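# Drape patch cord over both cable-manager fingers

## Task

Lay the patch cord across both fingers of the cable manager so it rests behind each finger's tip, with no part of the cord sagging more than a little lower than its two plugs. It must stay there on its own, not held by a gripper, and be fully at rest when checked. Never drive the cord into the solid body of a manager finger, a plug boot or the switch face. When finished, release the cord and move the grippers away.

## Robot and tools

Robot: two arms, left_arm and right_arm, each ending in a parallel gripper. The names are labels only. They do not match the left or right side of a camera image. Each arm has six joints (waist, shoulder, elbow, wrist pitch, wrist yaw, wrist roll) plus the gripper. The gripper's fingers point along its own +z axis and close along its own y axis. The reported end_effector_position is the point between the finger pads, roughly 1 cm short of the fingertips.

Frame: every pose is in one shared scene frame. The origin is on the table top midway between the arms. +z is up, +x reaches out over the table, and left_arm sits toward +y. Positions are in metres. Orientations are quaternions written w first (qw, qx, qy, qz). Printed hand positions can be slightly wrong, more so at long reach, and arms tend to stop a centimetre or more short of the command, usually too low.

The 16-number row: every command uses one row covering both arms: x, y, z, qw, qx, qy, qz, opening for left_arm, then the same eight for right_arm. Always send all 16, even if one arm should not move. x, y, z and the quaternion are an absolute target pose for that gripper in the scene frame, not an offset. Opening runs from -1 (closed) to +1 (fully open, 0.094 m). A target more than 0.6 m from the arm's last reported position along any gripper axis is refused and nothing is sent. To hold an arm still, repeat its exact pose and opening from the last result before it was meant to stay; to keep an orientation, resend the same target quaternion every time rather than copying a drifted reading.

Tools:
- execute_actions {actions, pictures}. actions is an empty list (just report state), or a list with one item. An action item has rows (1 to 15 rows of 16 numbers) and optional steps (up to 15, default 15); each row is one control step of 1/30 s, and the final row repeats if steps exceed rows. A wait item has only steps (up to 300), counted from the previous result, so thinking time eats into it. pictures true/false chooses whether camera images come back (default: included).
- move {target, speed}. target is one 16-number row as above, absolute poses. Each gripper travels a straight line toward its pose; both paths finish together, lasting 0.5 to 10 s (cut off at 10 s if longer). speed is the path top speed in m/s, 0.002 to 0.5, default 0.25; rotation is capped at twice that in rad/s. Rotation takes the shorter way. Openings are sent at the start. Paths ignore obstacles and the other arm, and the real gripper can lag, drift or overshoot the speed, especially with the arm nearly straight. Faster contact means a harder hit; aiming beyond a contact point presses harder.
- wait {seconds}: 0 to 10 s, sends nothing new.
- zoom_image {camera, region}: camera is cam_head_left or cam_head_right; region is [x0, y0, x1, y1] in image pixels from the top-left, at most 504 by 504. Both images are 896x504.
Replying with no tool call also ends everything.

Control limits: each step, the command is clipped to within 70 mm and 16 degrees of the measured pose, then solved by damped inverse kinematics, favouring position over orientation. After an action ends, an arm only continues to its last clipped pose, so long moves may need several actions; check the result and send the remainder. Elbows never fully straighten. Joint ranges (rad): waist -2.618 to 3.054, shoulder 0 to 3.142, elbow 0 to 3.142, wrist pitch -1.571 to 1.571, wrist yaw -1.571 to 1.571, wrist roll -2.094 to 2.094.

Gripping: grip_measured is the measured opening on the command scale (the last Joint positions number gives it in metres); each gripper may read off by about 1 mm. Between the extremes, fingers go to where grip_measured equals your number. To hold the cord, command about 0.03 below grip_measured for a firm grip, less for a light one. Thin items get less force.

Reading results: the state line lists left_arm and right_arm pose. move adds a 'move:' line with its ending (done, off_target, moving, held, fault) and any limits (paced = target clipped; held = a check blocked some steps, after which motion can spurt fast), plus each gripper's distance from its target. If only one arm is named, the other finished fine. 'pose unreachable' means the clearance check altered or blocked that arm's command; HELD marks blocked steps. A 'Hand target' line shows where the controller is currently driving each gripper. Joint torques are raw drive outputs with offsets and noise. MOTOR HOT appears from 75 °C; at 90 °C the arm halts for 10 s, and at 100 °C it drops everything and falls (OVER-TEMPERATURE FAULT). Avoid long loaded holds.

Cameras: cam_head_left and cam_head_right are head cameras looking down at the table; calibration K, distortion and T_world_to_cam were given and can be slightly off.

Avoid: dropping the cord, slamming or pressing hard into the cable manager, plugs or switch, arms colliding with each other, and pushing anything off the table. Loose items may be nudged occasionally by outside disturbances. Before ending, open the grippers, back away, and confirm the cord is resting still.

Each tool is called after "Request:" by a JSON object that holds its "op" and its "data".

## Session

Request:
{"op": "execute_actions", "data": {"actions": []}}

Scene clock: 0.00 s of 5233.50 s.
left_arm: end_effector_position=(+0.3236, +0.1416, +0.2539) grip_measured=+1.000 end_effector_quat_wxyz=(+0.527, +0.146, +0.733, -0.406) | right_arm: end_effector_position=(+0.4804, -0.5834, +0.3613) grip_measured=+1.000 end_effector_quat_wxyz=(+0.248, +0.074, +0.702, -0.664)
Joint positions: left_arm=[-0.369  0.95   0.509  0.318  0.334 -0.419  0.094] | right_arm=[-0.268  1.882  1.604  0.284  0.998 -1.114  0.094]
Joint velocities: left_arm=[ 0.002  0.012 -0.002 -0.051  0.037 -0.022  0.   ] | right_arm=[-0.002 -0.002 -0.007  0.007 -0.051  0.007  0.   ]
Joint torques (N m, as the arm reports them, + toward a larger angle): no reading
Motor temperatures (°C, as the motors report them): left_arm=[22 24 24 24 26 25] | right_arm=[25 24 23 24 26 24]
Hand target (left_arm): +0.323, +0.142, +0.253; +0.525, +0.146, +0.734, -0.404
Hand target (right_arm): +0.477, -0.582, +0.373; +0.260, +0.084, +0.695, -0.665

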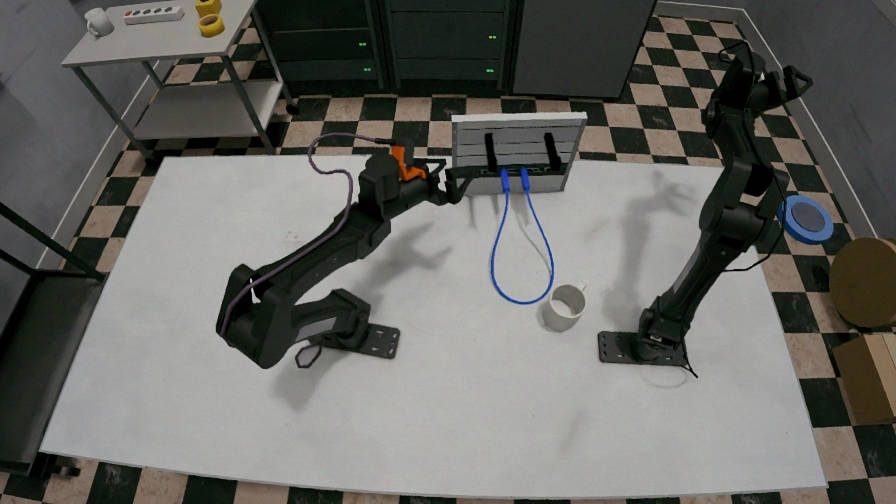

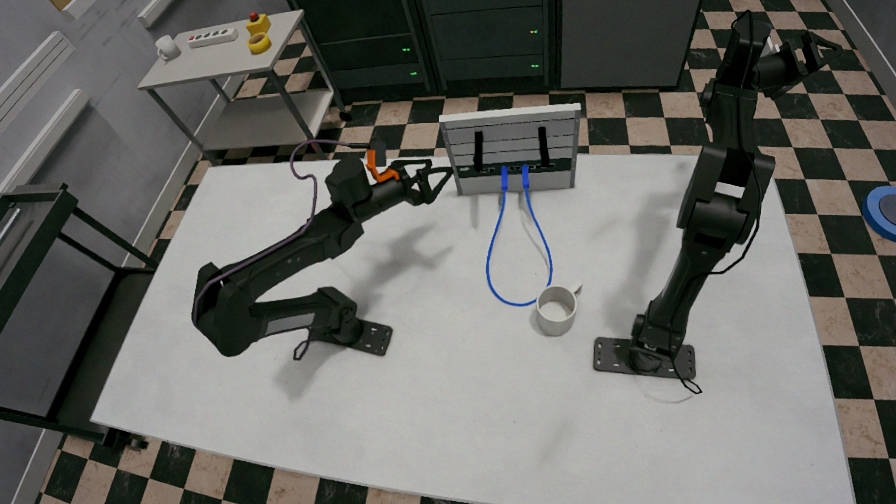

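Request:
{"op": "zoom_image", "data": {"camera": "cam_head_left", "region": [420, 90, 640, 340]}}

Request:
{"op": "zoom_image", "data": {"camera": "cam_head_right", "region": [420, 90, 640, 340]}}

Region (420, 90, 640, 340) of cam_head_left's 896x504 image, scaled by 2.016, with more detail than that image has; it fills the left 444 columns of this view, and the rest is white.

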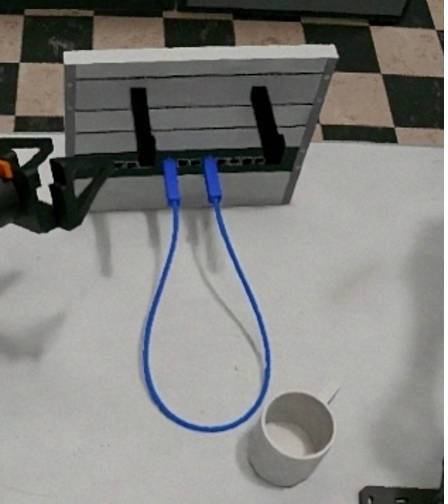

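Region (420, 90, 640, 340) of cam_head_right's 896x504 image, scaled by 2.016, with more detail than that image has; it fills the left 444 columns of this view, and the rest is white.

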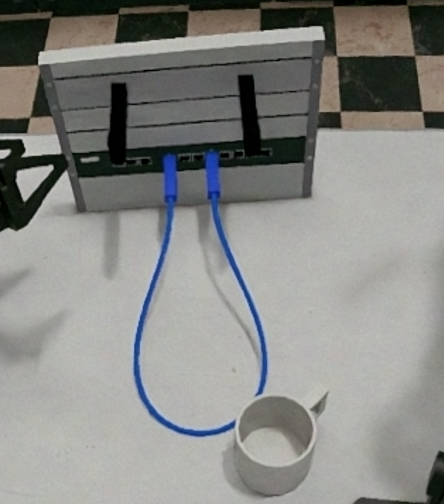

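Request:
{"op": "move", "data": {"target": [0.21,0.075,0.12,0,0,1,0,0.2, 0.215,-0.072,0.16,0,0,1,0,0.2], "speed": 0.25}}

Scene clock: 17.27 s of 5233.50 s.
left_arm: end_effector_position=(+0.2275, +0.0757, +0.1288) grip_measured=+0.202 end_effector_quat_wxyz=(+0.053, +0.017, +0.997, -0.049) | right_arm: end_effector_position=(+0.2489, -0.1146, +0.1818) grip_measured=+0.202 end_effector_quat_wxyz=(+0.039, -0.013, +0.996, -0.073)
Joint positions: left_arm=[-0.888  1.699  1.436 -1.168 -0.038 -0.999  0.056] | right_arm=[ 0.804  1.613  1.554 -1.551  0.16   0.729  0.056]
Joint velocities: left_arm=[-0.002 -0.007 -0.007 -0.037  0.037  0.051 -0.001] | right_arm=[ 0.012 -0.012 -0.002 -0.007 -0.022  0.095  0.001]
Joint torques (N m, as the arm reports them, + toward a larger angle): left_arm=[ 0.   -8.45  5.87  0.79 -0.05  0.01] | right_arm=[-0.81 -6.73  5.83  0.08  0.2  -0.02]
Motor temperatures (°C, as the motors report them): left_arm=[22 25 28 27 26 25] | right_arm=[25 32 27 26 26 24]
Hand target (left_arm): +0.227, +0.077, +0.130; +0.054, +0.017, +0.997, -0.050
Hand target (right_arm): +0.250, -0.118, +0.184; +0.044, -0.011, +0.996, -0.074
Off the commanded pose (left_arm): 0.020 m, 9 deg.
Off the commanded pose (right_arm): 0.059 m, 10 deg.
After step 90, 10.77 s passed at rest.
move: held (left_arm, right_arm); limits=held; held on 13 of 105 steps (right_arm, left_arm), including the last (right_arm, left_arm)
pose unreachable (left arm): on one or more control steps of this call this arm could not follow its commanded pose, so it was not sent that pose on those steps. On the call's last step it was still not sent that pose. It may still have moved: this result reports where it is.
cause: the commanded pose would bring a part of the arm too close to another arm (this arm's wrist (the part past joint 4) and the other arm's wrist (the part past joint 4)).
pose unreachable (right arm): on one or more control steps of this call this arm could not follow its commanded pose, so it was not sent that pose on those steps. On the call's last step it was still not sent that pose. It may still have moved: this result reports where it is.
cause: the commanded pose would bring a part of the arm too close to another arm (this arm's wrist (the part past joint 4) and the other arm's wrist (the part past joint 4)).

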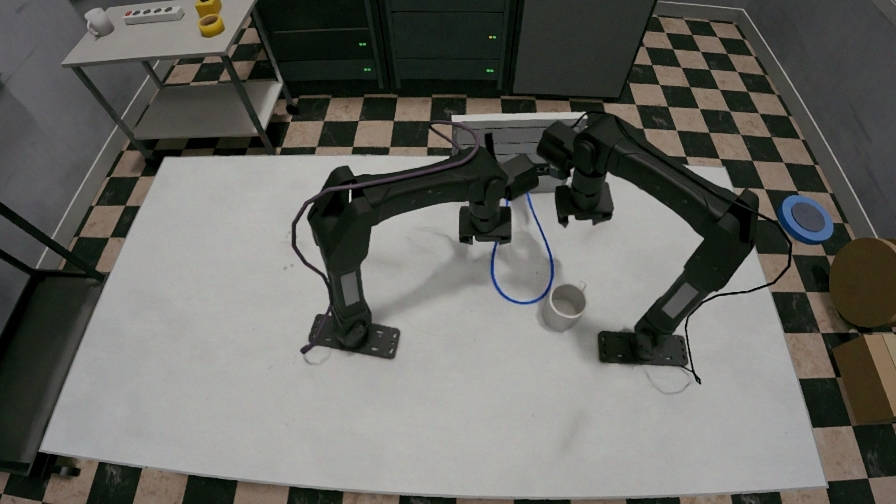

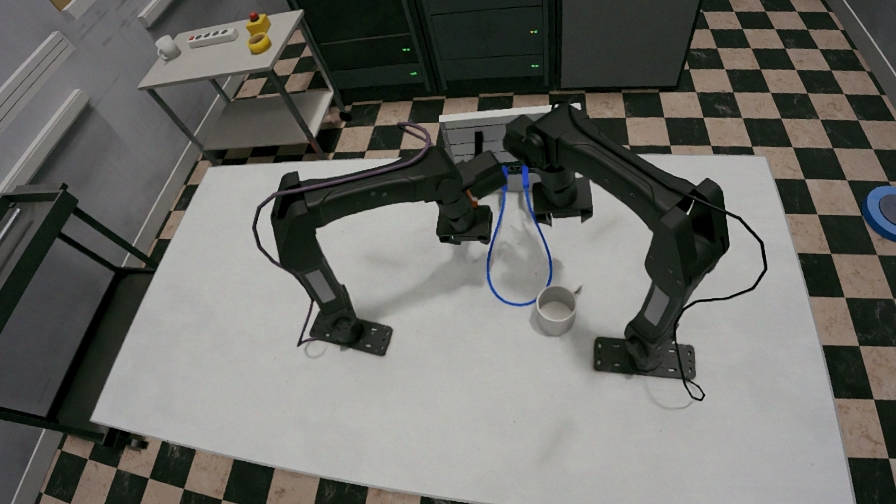

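Request:
{"op": "move", "data": {"target": [0.21,0.085,0.09,0,0,0.966,-0.259,-0.1, 0.215,-0.085,0.10,0,0,0.966,0.259,-0.1], "speed": 0.15}}

Scene clock: 21.73 s of 5233.50 s.
left_arm: end_effector_position=(+0.2109, +0.0819, +0.0877) grip_measured=-0.098 end_effector_quat_wxyz=(+0.000, -0.002, +0.968, -0.253) | right_arm: end_effector_position=(+0.2132, -0.0856, +0.0941) grip_measured=-0.098 end_effector_quat_wxyz=(-0.013, +0.005, +0.970, +0.244)
Joint positions: left_arm=[-0.731  1.44   0.907 -0.63   0.316 -0.949  0.042] | right_arm=[ 0.581  1.303  0.847 -0.87  -0.434  0.594  0.042]
Joint velocities: left_arm=[-0.002  0.002 -0.002  0.051 -0.037 -0.022 -0.002] | right_arm=[ 0.007  0.002 -0.022  0.007  0.037 -0.081 -0.001]
Joint torques (N m, as the arm reports them, + toward a larger angle): left_arm=[ 0.7  -7.47  5.31  1.41  0.26  0.14] | right_arm=[-0.98 -6.25  5.23  0.71 -0.42 -0.09]
Motor temperatures (°C, as the motors report them): left_arm=[22 26 28 26 26 25] | right_arm=[25 32 27 26 26 24]
Hand target (left_arm): +0.210, +0.085, +0.090; +0.002, +0.001, +0.966, -0.259
Hand target (right_arm): +0.214, -0.085, +0.099; -0.001, +0.001, +0.966, +0.258
Off the commanded pose (left_arm): 0.004 m, 1 deg.
Off the commanded pose (right_arm): 0.006 m, 2 deg.
move: done

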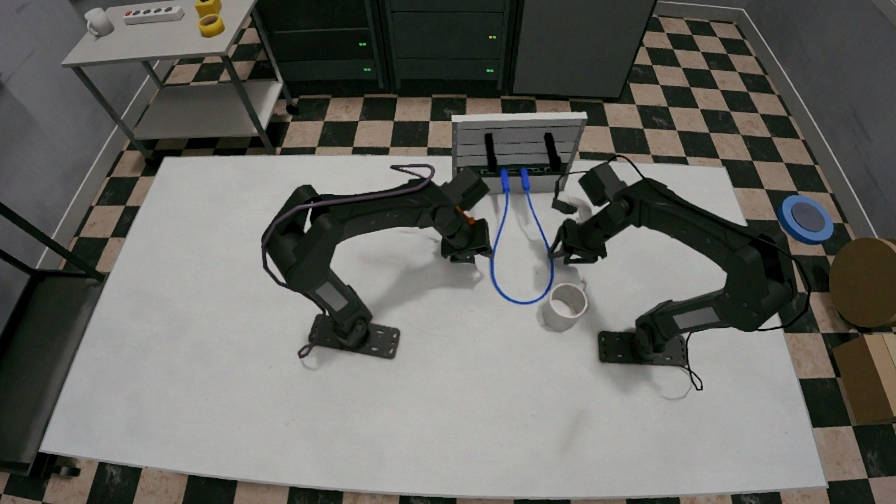

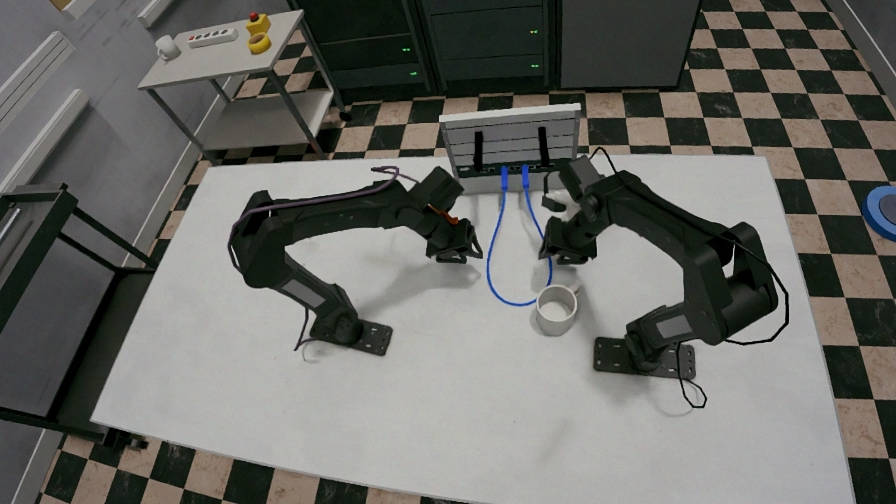

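Request:
{"op": "move", "data": {"target": [0.21,0.078,0.035,0,0,0.966,-0.259,-0.3, 0.215,-0.075,0.035,0,0,0.966,0.259,-0.3], "speed": 0.08}}

Request:
{"op": "zoom_image", "data": {"camera": "cam_head_left", "region": [430, 180, 630, 330]}}

Request:
{"op": "zoom_image", "data": {"camera": "cam_head_right", "region": [420, 180, 620, 330]}}

Scene clock: 24.13 s of 5233.50 s.
left_arm: end_effector_position=(+0.2161, +0.0755, +0.0439) grip_measured=-0.298 end_effector_quat_wxyz=(+0.012, +0.001, +0.963, -0.268) | right_arm: end_effector_position=(+0.2181, -0.0772, +0.0405) grip_measured=-0.298 end_effector_quat_wxyz=(+0.006, +0.003, +0.966, +0.259)
Joint positions: left_arm=[-0.731  1.518  0.771 -0.376  0.317 -0.949  0.033] | right_arm=[ 0.599  1.377  0.659 -0.549 -0.435  0.622  0.033]
Joint velocities: left_arm=[-0.002  0.012  0.002 -0.022 -0.022 -0.11   0.   ] | right_arm=[ 0.002 -0.002 -0.022  0.037 -0.051 -0.007 -0.   ]
Joint torques (N m, as the arm reports them, + toward a larger angle): left_arm=[-0.51 -4.55  5.06  1.49  0.26 -0.03] | right_arm=[ 0.85 -3.77  4.97  0.83 -0.3   0.06]
Motor temperatures (°C, as the motors report them): left_arm=[22 26 28 26 26 25] | right_arm=[25 31 26 26 26 24]
Hand target (left_arm): +0.210, +0.078, +0.035; +0.000, -0.000, +0.966, -0.259
Hand target (right_arm): +0.214, -0.076, +0.036; +0.000, -0.000, +0.966, +0.259
Off the commanded pose (left_arm): 0.011 m, 2 deg.
Off the commanded pose (right_arm): 0.007 m, 1 deg.
move: off_target (left_arm)

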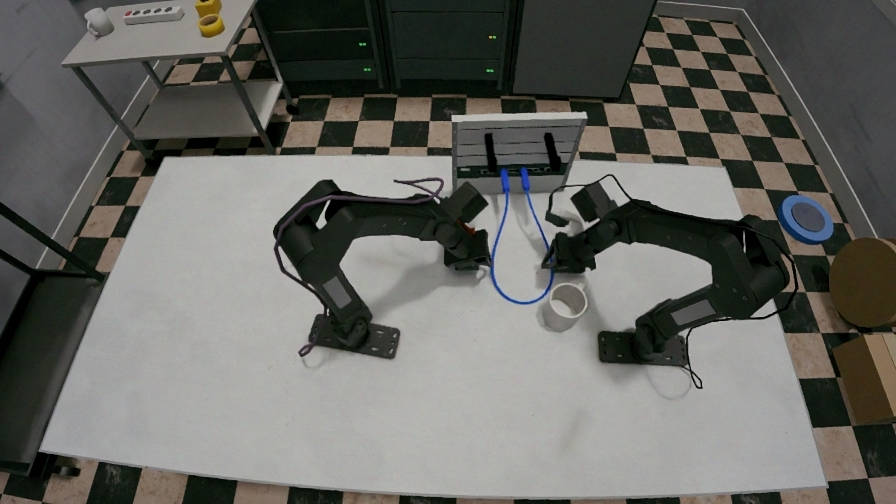

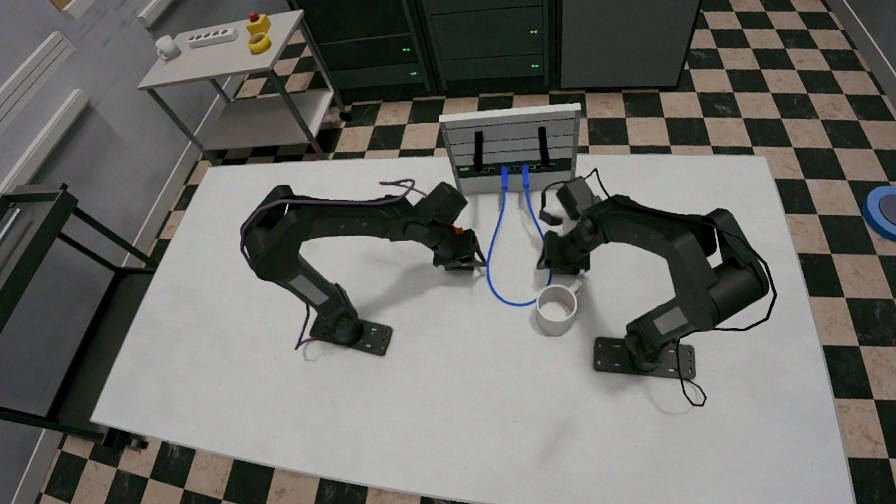

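Region (430, 180, 630, 330) of cam_head_left's 896x504 image, scaled by 2.520, with more detail than that image has; it fills the top 378 rows of this view, and the rest is white.

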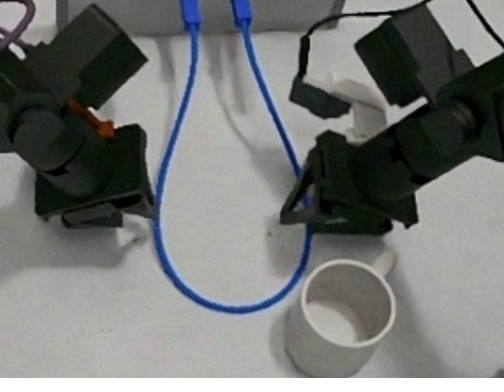

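Region (420, 180, 620, 330) of cam_head_right's 896x504 image, scaled by 2.520, with more detail than that image has; it fills the top 378 rows of this view, and the rest is white.

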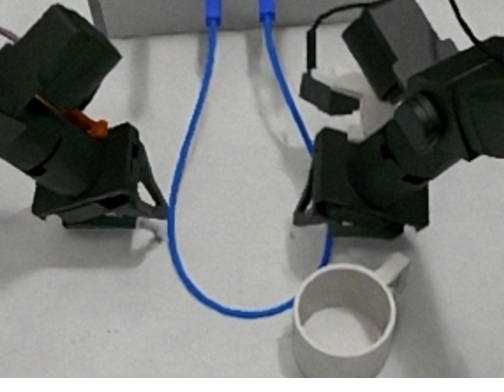

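Request:
{"op": "move", "data": {"target": [0.21,0.058,0.032,0,0,0.966,-0.259,-0.3, 0.212,-0.083,0.027,0,0,0.966,0.259,-0.3], "speed": 0.05}}

Request:
{"op": "zoom_image", "data": {"camera": "cam_head_left", "region": [430, 180, 630, 330]}}

Request:
{"op": "zoom_image", "data": {"camera": "cam_head_right", "region": [420, 180, 620, 330]}}

Scene clock: 27.93 s of 5233.50 s.
left_arm: end_effector_position=(+0.2076, +0.0628, +0.0322) grip_measured=-0.298 end_effector_quat_wxyz=(-0.003, +0.001, +0.965, -0.262) | right_arm: end_effector_position=(+0.2115, -0.0812, +0.0310) grip_measured=-0.298 end_effector_quat_wxyz=(+0.002, -0.002, +0.967, +0.256)
Joint positions: left_arm=[-0.775  1.58   0.786 -0.344  0.316 -0.99   0.033] | right_arm=[ 0.599  1.377  0.621 -0.524 -0.435  0.608  0.033]
Joint velocities: left_arm=[ 0.007 -0.002 -0.012 -0.037 -0.022 -0.037  0.   ] | right_arm=[-0.017 -0.007 -0.012 -0.081 -0.051  0.007 -0.001]
Joint torques (N m, as the arm reports them, + toward a larger angle): left_arm=[-0.72 -4.92  7.27  1.43  0.01 -0.04] | right_arm=[-1.29 -3.9   4.82  0.75 -0.37 -0.1 ]
Motor temperatures (°C, as the motors report them): left_arm=[22 27 28 26 26 25] | right_arm=[25 30 26 26 26 24]
Hand target (left_arm): +0.210, +0.058, +0.032; -0.000, -0.000, +0.966, -0.260
Hand target (right_arm): +0.212, -0.083, +0.027; -0.000, +0.000, +0.966, +0.259
Off the commanded pose (left_arm): 0.005 m, 1 deg.
Off the commanded pose (right_arm): 0.004 m, 0 deg.
move: done

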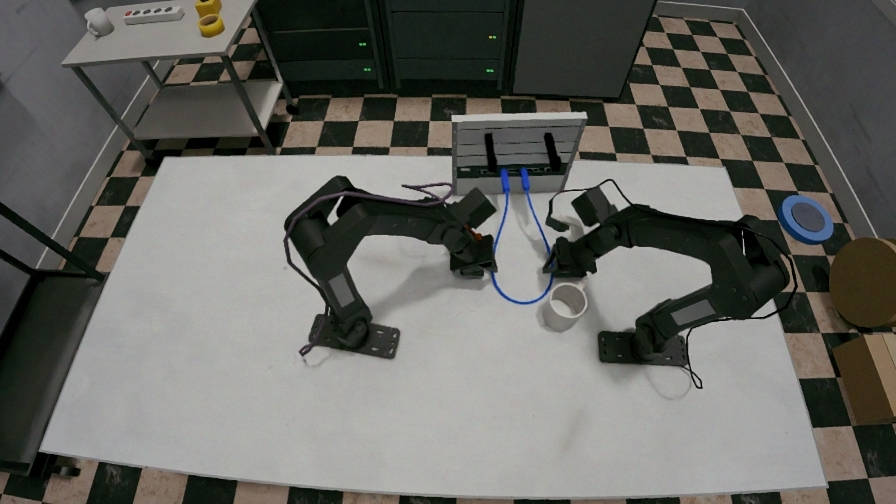

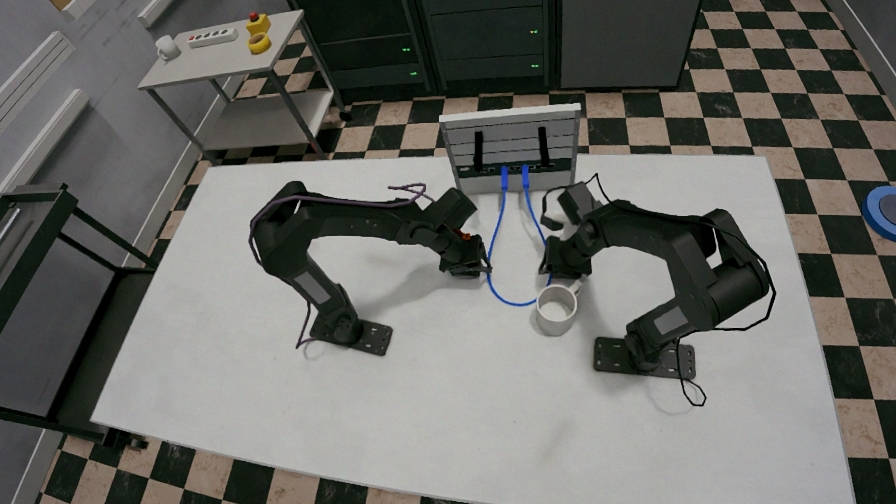

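Region (430, 180, 630, 330) of cam_head_left's 896x504 image, scaled by 2.520, with more detail than that image has; it fills the top 378 rows of this view, and the rest is white.

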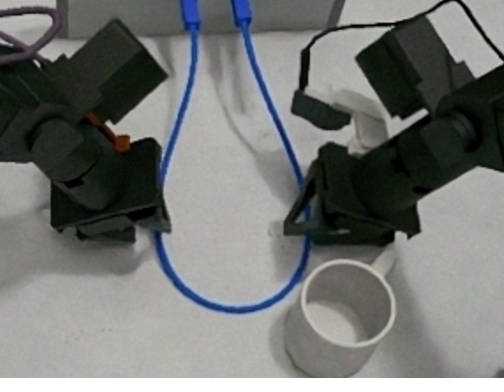

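Region (420, 180, 620, 330) of cam_head_right's 896x504 image, scaled by 2.520, with more detail than that image has; it fills the top 378 rows of this view, and the rest is white.

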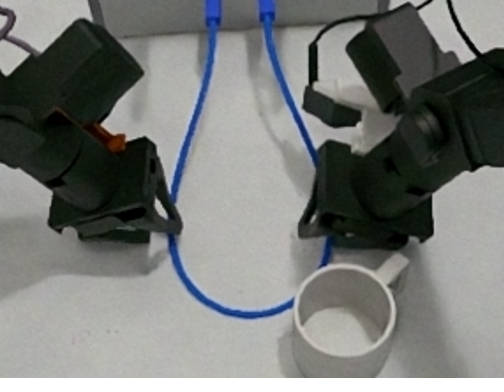

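Request:
{"op": "move", "data": {"target": [0.21,0.048,0.02,0,0,0.966,-0.259,-0.3, 0.212,-0.086,0.016,0,0,0.966,0.259,-0.3], "speed": 0.04}}

Request:
{"op": "zoom_image", "data": {"camera": "cam_head_left", "region": [430, 180, 630, 330]}}

Request:
{"op": "zoom_image", "data": {"camera": "cam_head_right", "region": [420, 180, 620, 330]}}

Scene clock: 30.07 s of 5233.50 s.
left_arm: end_effector_position=(+0.2083, +0.0524, +0.0215) grip_measured=-0.298 end_effector_quat_wxyz=(-0.003, +0.001, +0.965, -0.263) | right_arm: end_effector_position=(+0.2128, -0.0851, +0.0205) grip_measured=-0.298 end_effector_quat_wxyz=(+0.005, -0.000, +0.967, +0.255)
Joint positions: left_arm=[-0.796  1.636  0.791 -0.284  0.307 -1.011  0.033] | right_arm=[ 0.583  1.397  0.588 -0.475 -0.435  0.594  0.033]
Joint velocities: left_arm=[-0.017 -0.002  0.002  0.007 -0.037  0.007 -0.   ] | right_arm=[-0.012 -0.027 -0.002 -0.037  0.022 -0.007  0.001]
Joint torques (N m, as the arm reports them, + toward a larger angle): left_arm=[-0.72 -5.19  7.01  1.45 -0.02 -0.04] | right_arm=[-0.98 -3.65  4.7   0.78 -0.42 -0.08]
Motor temperatures (°C, as the motors report them): left_arm=[22 27 28 26 26 25] | right_arm=[25 29 26 26 26 24]
Hand target (left_arm): +0.210, +0.048, +0.020; -0.000, +0.000, +0.966, -0.259
Hand target (right_arm): +0.212, -0.086, +0.016; +0.000, +0.000, +0.966, +0.259
Off the commanded pose (left_arm): 0.005 m, 1 deg.
Off the commanded pose (right_arm): 0.005 m, 1 deg.
move: done

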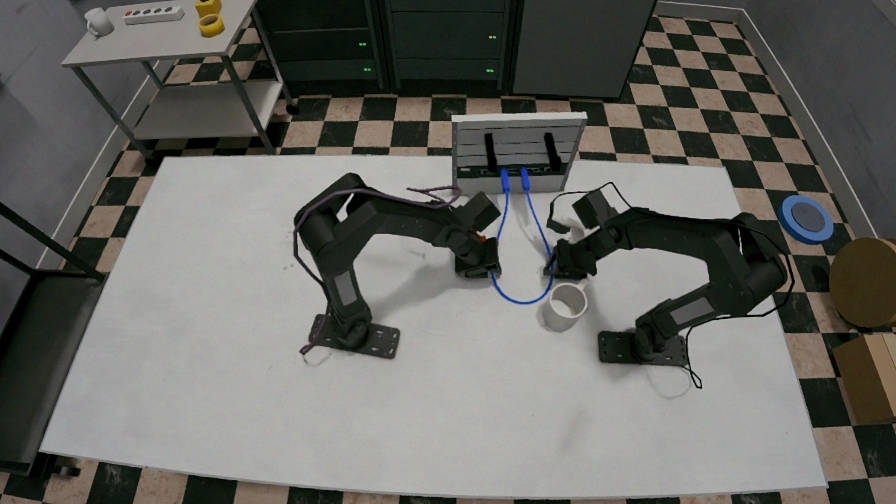

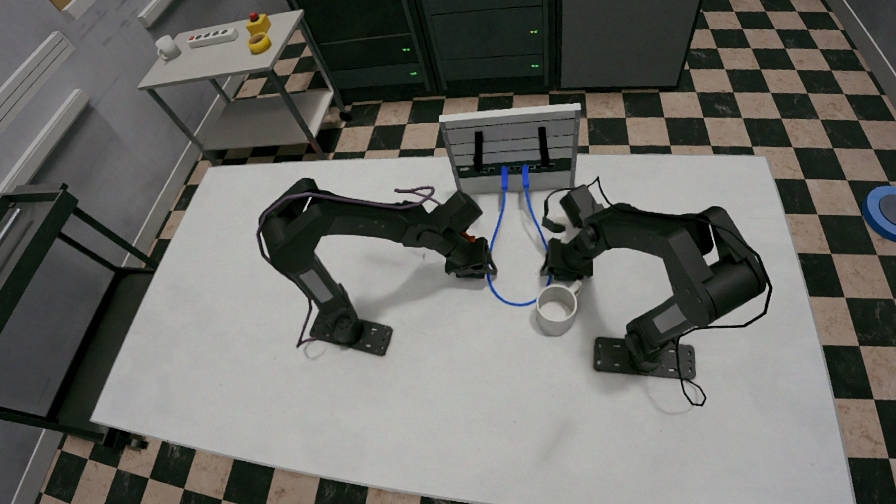

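Region (430, 180, 630, 330) of cam_head_left's 896x504 image, scaled by 2.520, with more detail than that image has; it fills the top 378 rows of this view, and the rest is white.

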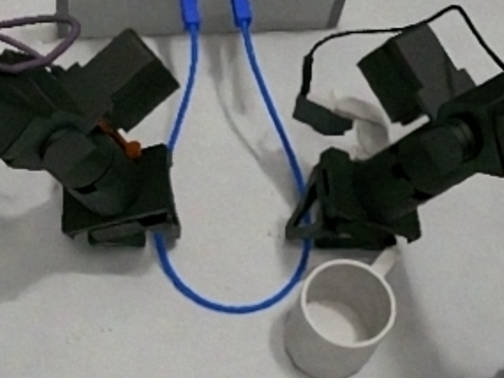

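Region (420, 180, 620, 330) of cam_head_right's 896x504 image, scaled by 2.520, with more detail than that image has; it fills the top 378 rows of this view, and the rest is white.

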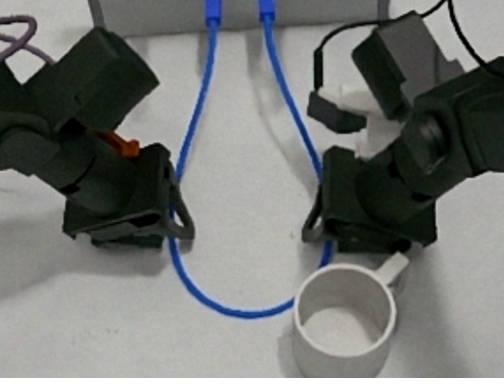

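Request:
{"op": "execute_actions", "data": {"actions": [{"rows":[[0.21,0.048,0.012,0,0,0.966,-0.259,-0.3,0.212,-0.086,0.010,0,0,0.966,0.259,-0.3],[0.21,0.048,0.012,0,0,0.966,-0.259,-0.3,0.212,-0.086,0.010,0,0,0.966,0.259,-0.3],[0.21,0.048,0.012,0,0,0.966,-0.259,-0.3,0.212,-0.086,0.010,0,0,0.966,0.259,-0.3],[0.21,0.048,0.012,0,0,0.966,-0.259,-0.3,0.212,-0.086,0.010,0,0,0.966,0.259,-0.3],[0.21,0.048,0.012,0,0,0.966,-0.259,-0.3,0.212,-0.086,0.010,0,0,0.966,0.259,-0.3],[0.21,0.048,0.012,0,0,0.966,-0.259,-0.3,0.212,-0.086,0.010,0,0,0.966,0.259,-0.3],[0.21,0.048,0.012,0,0,0.966,-0.259,-0.3,0.212,-0.086,0.010,0,0,0.966,0.259,-0.3],[0.21,0.048,0.012,0,0,0.966,-0.259,-0.93,0.212,-0.086,0.010,0,0,0.966,0.259,-0.93]],"steps":15}], "pictures": false}}

Request:
{"op": "wait", "data": {"seconds": 0.5}}

Scene clock: 32.13 s of 5233.50 s.
left_arm: end_effector_position=(+0.2126, +0.0475, +0.0184) grip_measured=-0.904 end_effector_quat_wxyz=(+0.004, +0.001, +0.963, -0.269) | right_arm: end_effector_position=(+0.2141, -0.0843, +0.0162) grip_measured=-0.909 end_effector_quat_wxyz=(+0.006, -0.001, +0.966, +0.257)
Joint positions: left_arm=[-0.796  1.657  0.791 -0.244  0.304 -1.012  0.005] | right_arm=[ 0.582  1.412  0.578 -0.444 -0.436  0.593  0.004]
Joint velocities: left_arm=[ 0.007  0.007 -0.012  0.051 -0.051 -0.022 -0.001] | right_arm=[-0.012 -0.012 -0.012 -0.037  0.007  0.007  0.   ]
Joint torques (N m, as the arm reports them, + toward a larger angle): left_arm=[-0.77 -5.24  5.83  1.44  0.03 -0.05] | right_arm=[-0.89 -3.42  4.26  0.82 -0.41 -0.09]
Motor temperatures (°C, as the motors report them): left_arm=[22 27 28 26 26 25] | right_arm=[25 29 26 26 26 24]
Hand target (left_arm): +0.210, +0.048, +0.012; -0.000, +0.000, +0.966, -0.259
Hand target (right_arm): +0.212, -0.086, +0.010; -0.000, +0.000, +0.966, +0.259
Off the commanded pose (left_arm): 0.007 m, 1 deg.
Off the commanded pose (right_arm): 0.007 m, 1 deg.
Steps of this call (steps 1 to 47: nothing new was sent; steps 48 to 62: all 15 steps of this action). Readings (end_effector_position):
48: left_arm (+0.2086, +0.0521, +0.0211) | right_arm (+0.2133, -0.0848, +0.0202)
49: left_arm (+0.2094, +0.0509, +0.0210) | right_arm (+0.2136, -0.0845, +0.0193)
51: left_arm (+0.2108, +0.0490, +0.0212) | right_arm (+0.2129, -0.0849, +0.0167)
55: left_arm (+0.2121, +0.0472, +0.0213) | right_arm (+0.2136, -0.0846, +0.0161)
62: the state above

Scene clock: 32.63 s of 5233.50 s.
left_arm: end_effector_position=(+0.2127, +0.0473, +0.0184) grip_measured=-0.904 end_effector_quat_wxyz=(+0.004, +0.001, +0.963, -0.270) | right_arm: end_effector_position=(+0.2141, -0.0843, +0.0163) grip_measured=-0.909 end_effector_quat_wxyz=(+0.007, -0.001, +0.966, +0.257)
Joint positions: left_arm=[-0.796  1.657  0.791 -0.243  0.304 -1.012  0.005] | right_arm=[ 0.582  1.412  0.578 -0.444 -0.436  0.593  0.004]
Joint velocities: left_arm=[-0.002  0.002 -0.012 -0.051 -0.066  0.007 -0.001] | right_arm=[-0.007 -0.002  0.012  0.007  0.037  0.037  0.001]
Joint torques (N m, as the arm reports them, + toward a larger angle): left_arm=[-0.74 -5.17  5.88  1.46  0.04 -0.06] | right_arm=[-0.92 -3.49  4.37  0.81 -0.4  -0.08]
Motor temperatures (°C, as the motors report them): left_arm=[22 27 28 26 26 25] | right_arm=[25 29 26 26 26 24]
Hand target (left_arm): +0.210, +0.048, +0.012; +0.000, +0.000, +0.966, -0.259
Hand target (right_arm): +0.212, -0.086, +0.010; -0.000, -0.000, +0.966, +0.259
Off the commanded pose (left_arm): 0.007 m, 1 deg.
Off the commanded pose (right_arm): 0.007 m, 1 deg.
Steps of this call (steps 1 to 15: nothing new was sent). Readings (end_effector_position):
1: left_arm (+0.2127, +0.0474, +0.0184) | right_arm (+0.2141, -0.0843, +0.0162)
2: left_arm (+0.2127, +0.0474, +0.0184) | right_arm (+0.2141, -0.0843, +0.0162)
4: left_arm (+0.2127, +0.0473, +0.0184) | right_arm (+0.2141, -0.0843, +0.0162)
8: left_arm (+0.2127, +0.0473, +0.0184) | right_arm (+0.2141, -0.0843, +0.0163)
15: the state above

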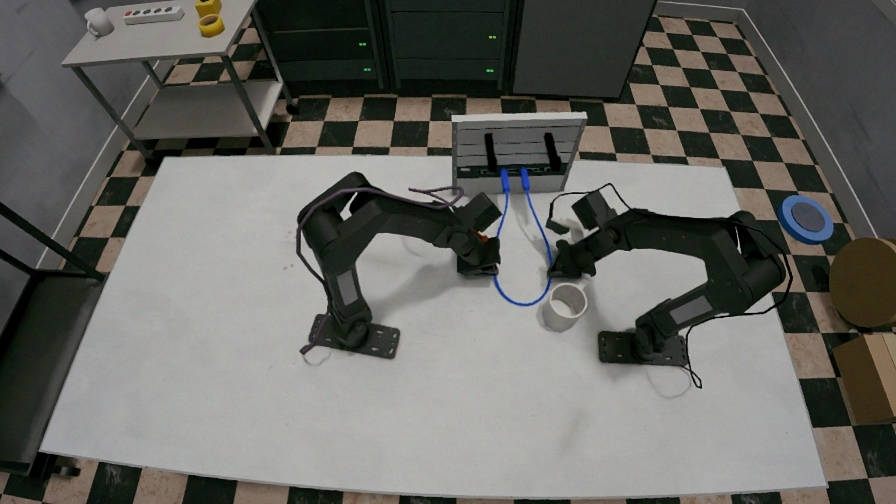

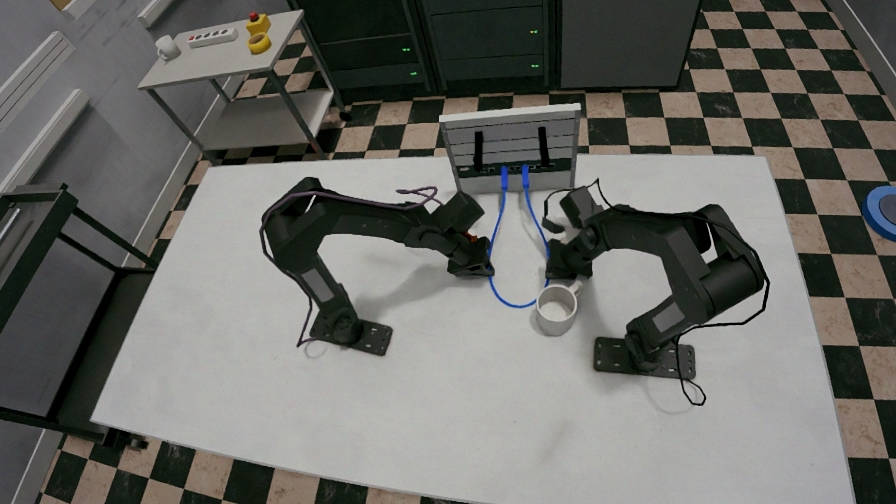

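Request:
{"op": "move", "data": {"target": [0.245,0.078,0.15,-0.078,-0.291,0.921,-0.247,-0.935, 0.245,-0.088,0.15,-0.078,0.291,0.921,0.247,-0.94], "speed": 0.1}}

Scene clock: 39.20 s of 5233.50 s.
left_arm: end_effector_position=(+0.2424, +0.0771, +0.1364) grip_measured=-0.903 end_effector_quat_wxyz=(-0.080, -0.286, +0.926, -0.234) | right_arm: end_effector_position=(+0.2394, -0.0901, +0.1373) grip_measured=-0.909 end_effector_quat_wxyz=(-0.086, +0.290, +0.925, +0.231)
Joint positions: left_arm=[-0.651  1.521  1.187 -0.874  0.353 -1.462  0.005] | right_arm=[ 0.504  1.373  1.074 -1.062 -0.456  1.109  0.004]
Joint velocities: left_arm=[ 0.002  0.007 -0.002 -0.037 -0.007 -0.066  0.   ] | right_arm=[-0.007  0.002 -0.007  0.022  0.007  0.022  0.001]
Joint torques (N m, as the arm reports them, + toward a larger angle): left_arm=[ 0.75 -8.21  7.99  1.16  0.29 -0.06] | right_arm=[-1.03 -5.26  9.06  0.48 -0.42  0.05]
Motor temperatures (°C, as the motors report them): left_arm=[22 28 28 26 26 25] | right_arm=[25 28 27 26 26 24]
Hand target (left_arm): +0.245, +0.078, +0.149; -0.077, -0.291, +0.921, -0.247
Hand target (right_arm): +0.246, -0.088, +0.149; -0.078, +0.291, +0.921, +0.247
Off the commanded pose (left_arm): 0.014 m, 2 deg.
Off the commanded pose (right_arm): 0.014 m, 2 deg.
move: off_target (left_arm, right_arm)

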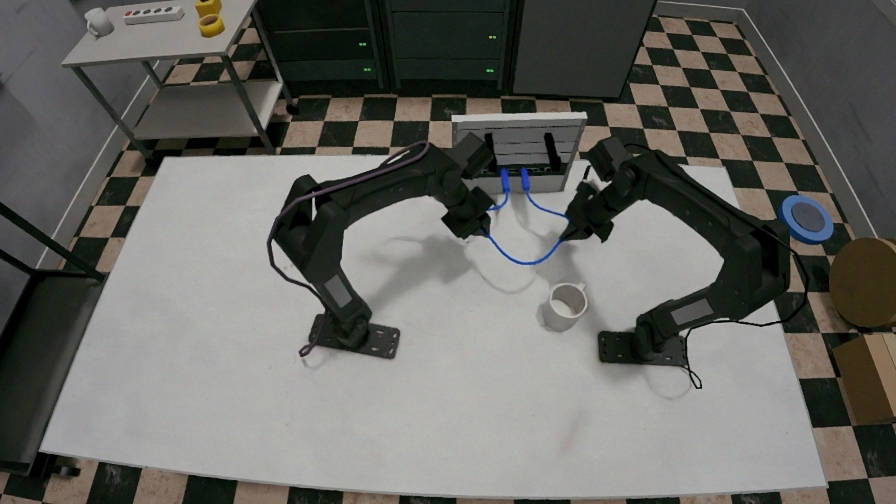

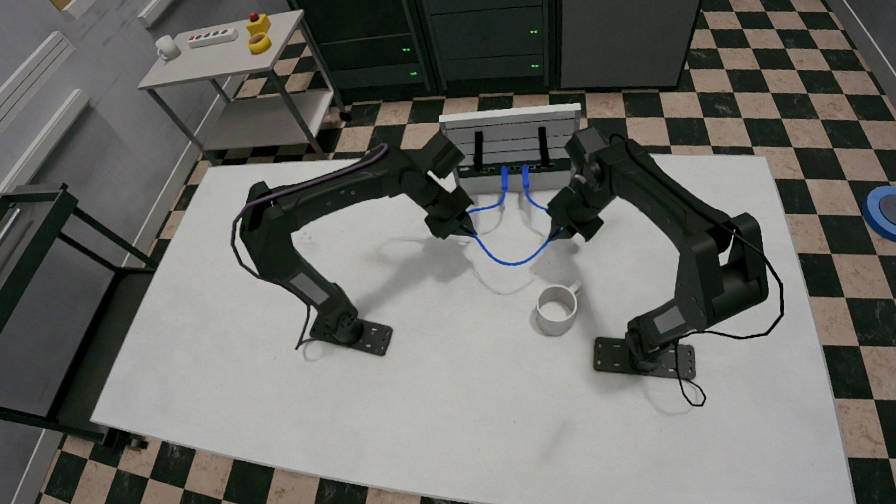

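Request:
{"op": "move", "data": {"target": [0.265,0.10,0.25,-0.139,-0.519,0.814,-0.218,-0.935, 0.265,-0.098,0.25,-0.139,0.519,0.814,0.218,-0.94], "speed": 0.08}}

Request:
{"op": "zoom_image", "data": {"camera": "cam_head_left", "region": [400, 80, 640, 260]}}

Request:
{"op": "zoom_image", "data": {"camera": "cam_head_right", "region": [400, 80, 640, 260]}}

Scene clock: 44.23 s of 5233.50 s.
left_arm: end_effector_position=(+0.2892, +0.0841, +0.2307) grip_measured=-0.903 end_effector_quat_wxyz=(-0.110, -0.507, +0.820, -0.241) | right_arm: end_effector_position=(+0.2793, -0.0923, +0.2365) grip_measured=-0.909 end_effector_quat_wxyz=(-0.121, +0.510, +0.821, +0.226)
Joint positions: left_arm=[-0.545  1.599  1.623 -1.186  0.358 -1.874  0.005] | right_arm=[ 0.435  1.505  1.577 -1.401 -0.464  1.552  0.004]
Joint velocities: left_arm=[-0.007  0.012  0.007 -0.051 -0.022 -0.022  0.   ] | right_arm=[-0.012 -0.007 -0.002 -0.022 -0.022  0.066 -0.   ]
Joint torques (N m, as the arm reports them, + toward a larger angle): left_arm=[ 0.64 -9.85 10.02 -0.12  0.62 -0.17] | right_arm=[-1.   -6.47  9.67 -0.21 -0.52  0.12]
Motor temperatures (°C, as the motors report them): left_arm=[22 28 29 26 26 25] | right_arm=[25 28 28 25 26 24]
Hand target (left_arm): +0.266, +0.098, +0.249; -0.137, -0.520, +0.813, -0.223
Hand target (right_arm): +0.266, -0.097, +0.250; -0.138, +0.520, +0.814, +0.220
Off the commanded pose (left_arm): 0.035 m, 5 deg.
Off the commanded pose (right_arm): 0.020 m, 3 deg.
move: off_target (left_arm, right_arm)

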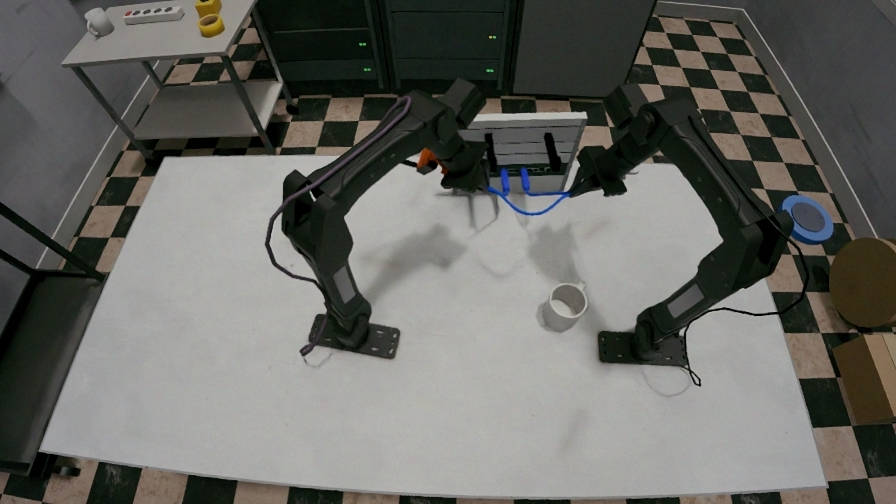

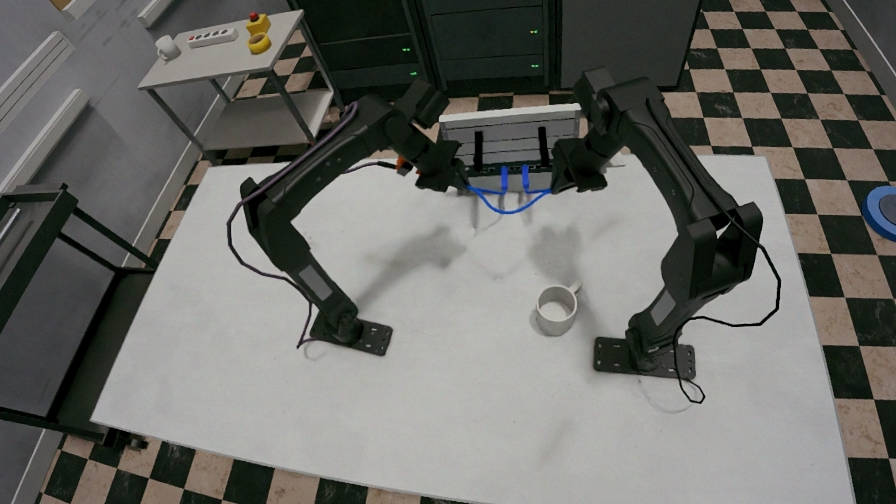

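Region (400, 80, 640, 260) of cam_head_left's 896x504 image, scaled by 2.100, with more detail than that image has; it fills the top 378 rows of this view, and the rest is white.

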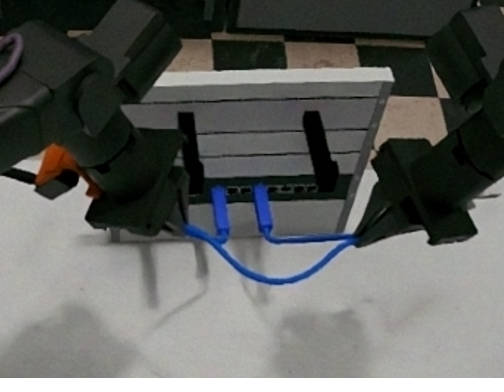

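Region (400, 80, 640, 260) of cam_head_right's 896x504 image, scaled by 2.100, with more detail than that image has; it fills the top 378 rows of this view, and the rest is white.

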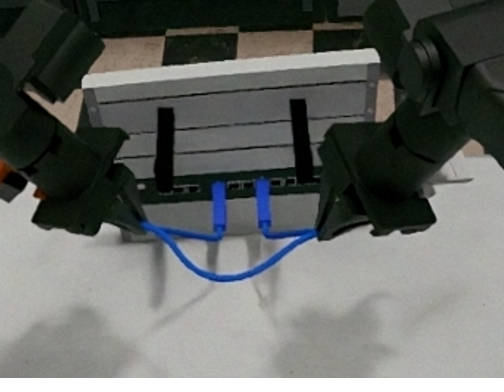

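Request:
{"op": "move", "data": {"target": [0.30,0.098,0.25,-0.139,-0.519,0.814,-0.218,-0.935, 0.30,-0.098,0.25,-0.139,0.519,0.814,0.218,-0.94], "speed": 0.05}}

Request:
{"op": "zoom_image", "data": {"camera": "cam_head_left", "region": [400, 80, 640, 260]}}

Request:
{"op": "zoom_image", "data": {"camera": "cam_head_right", "region": [400, 80, 640, 260]}}

Scene clock: 47.07 s of 5233.50 s.
left_arm: end_effector_position=(+0.3099, +0.0891, +0.2369) grip_measured=-0.903 end_effector_quat_wxyz=(-0.126, -0.517, +0.816, -0.226) | right_arm: end_effector_position=(+0.2997, -0.0973, +0.2414) grip_measured=-0.909 end_effector_quat_wxyz=(-0.135, +0.519, +0.817, +0.212)
Joint positions: left_arm=[-0.482  1.7    1.77  -1.291  0.398 -1.829  0.005] | right_arm=[ 0.389  1.616  1.714 -1.487 -0.478  1.514  0.004]
Joint velocities: left_arm=[ 0.002  0.012  0.012 -0.007  0.007  0.007 -0.002] | right_arm=[-0.007 -0.007  0.007 -0.081 -0.037 -0.037  0.002]
Joint torques (N m, as the arm reports them, + toward a larger angle): left_arm=[ 0.91 -8.91  8.93  0.38  0.45  0.07] | right_arm=[-1.06 -6.08  8.88  0.22 -0.46 -0.03]
Motor temperatures (°C, as the motors report them): left_arm=[22 29 30 26 26 25] | right_arm=[25 28 29 25 26 24]
Hand target (left_arm): +0.300, +0.097, +0.250; -0.138, -0.520, +0.814, -0.220
Hand target (right_arm): +0.300, -0.098, +0.250; -0.139, +0.519, +0.814, +0.218
Off the commanded pose (left_arm): 0.019 m, 2 deg.
Off the commanded pose (right_arm): 0.009 m, 1 deg.
move: off_target (left_arm)

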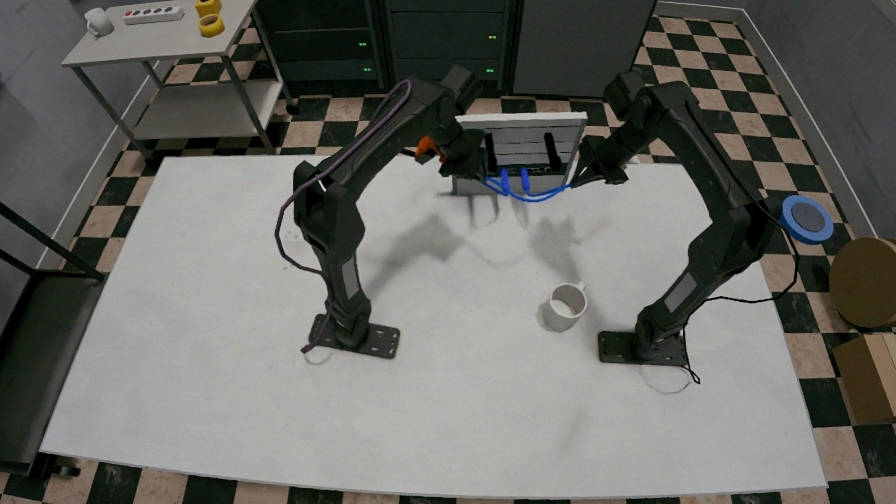

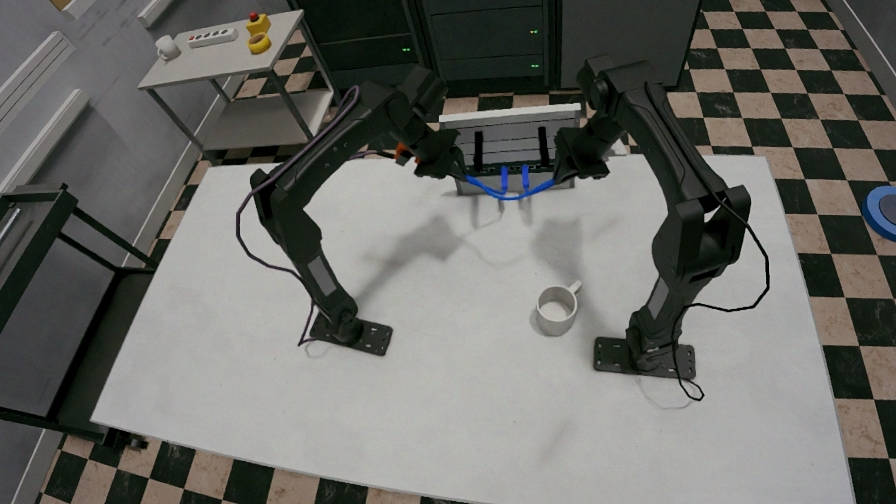

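Region (400, 80, 640, 260) of cam_head_left's 896x504 image, scaled by 2.100, with more detail than that image has; it fills the top 378 rows of this view, and the rest is white.

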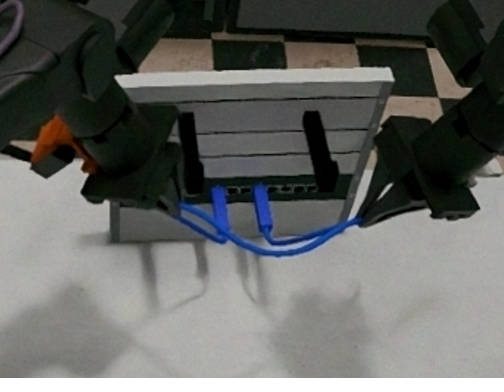

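Region (400, 80, 640, 260) of cam_head_right's 896x504 image, scaled by 2.100, with more detail than that image has; it fills the top 378 rows of this view, and the rest is white.

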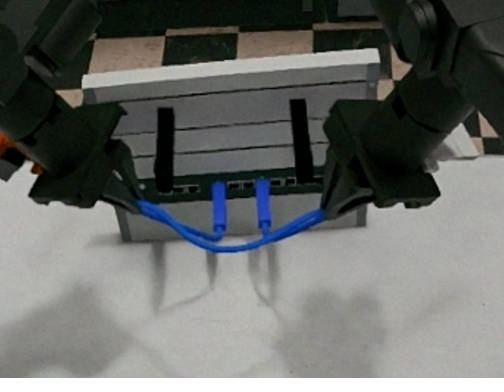

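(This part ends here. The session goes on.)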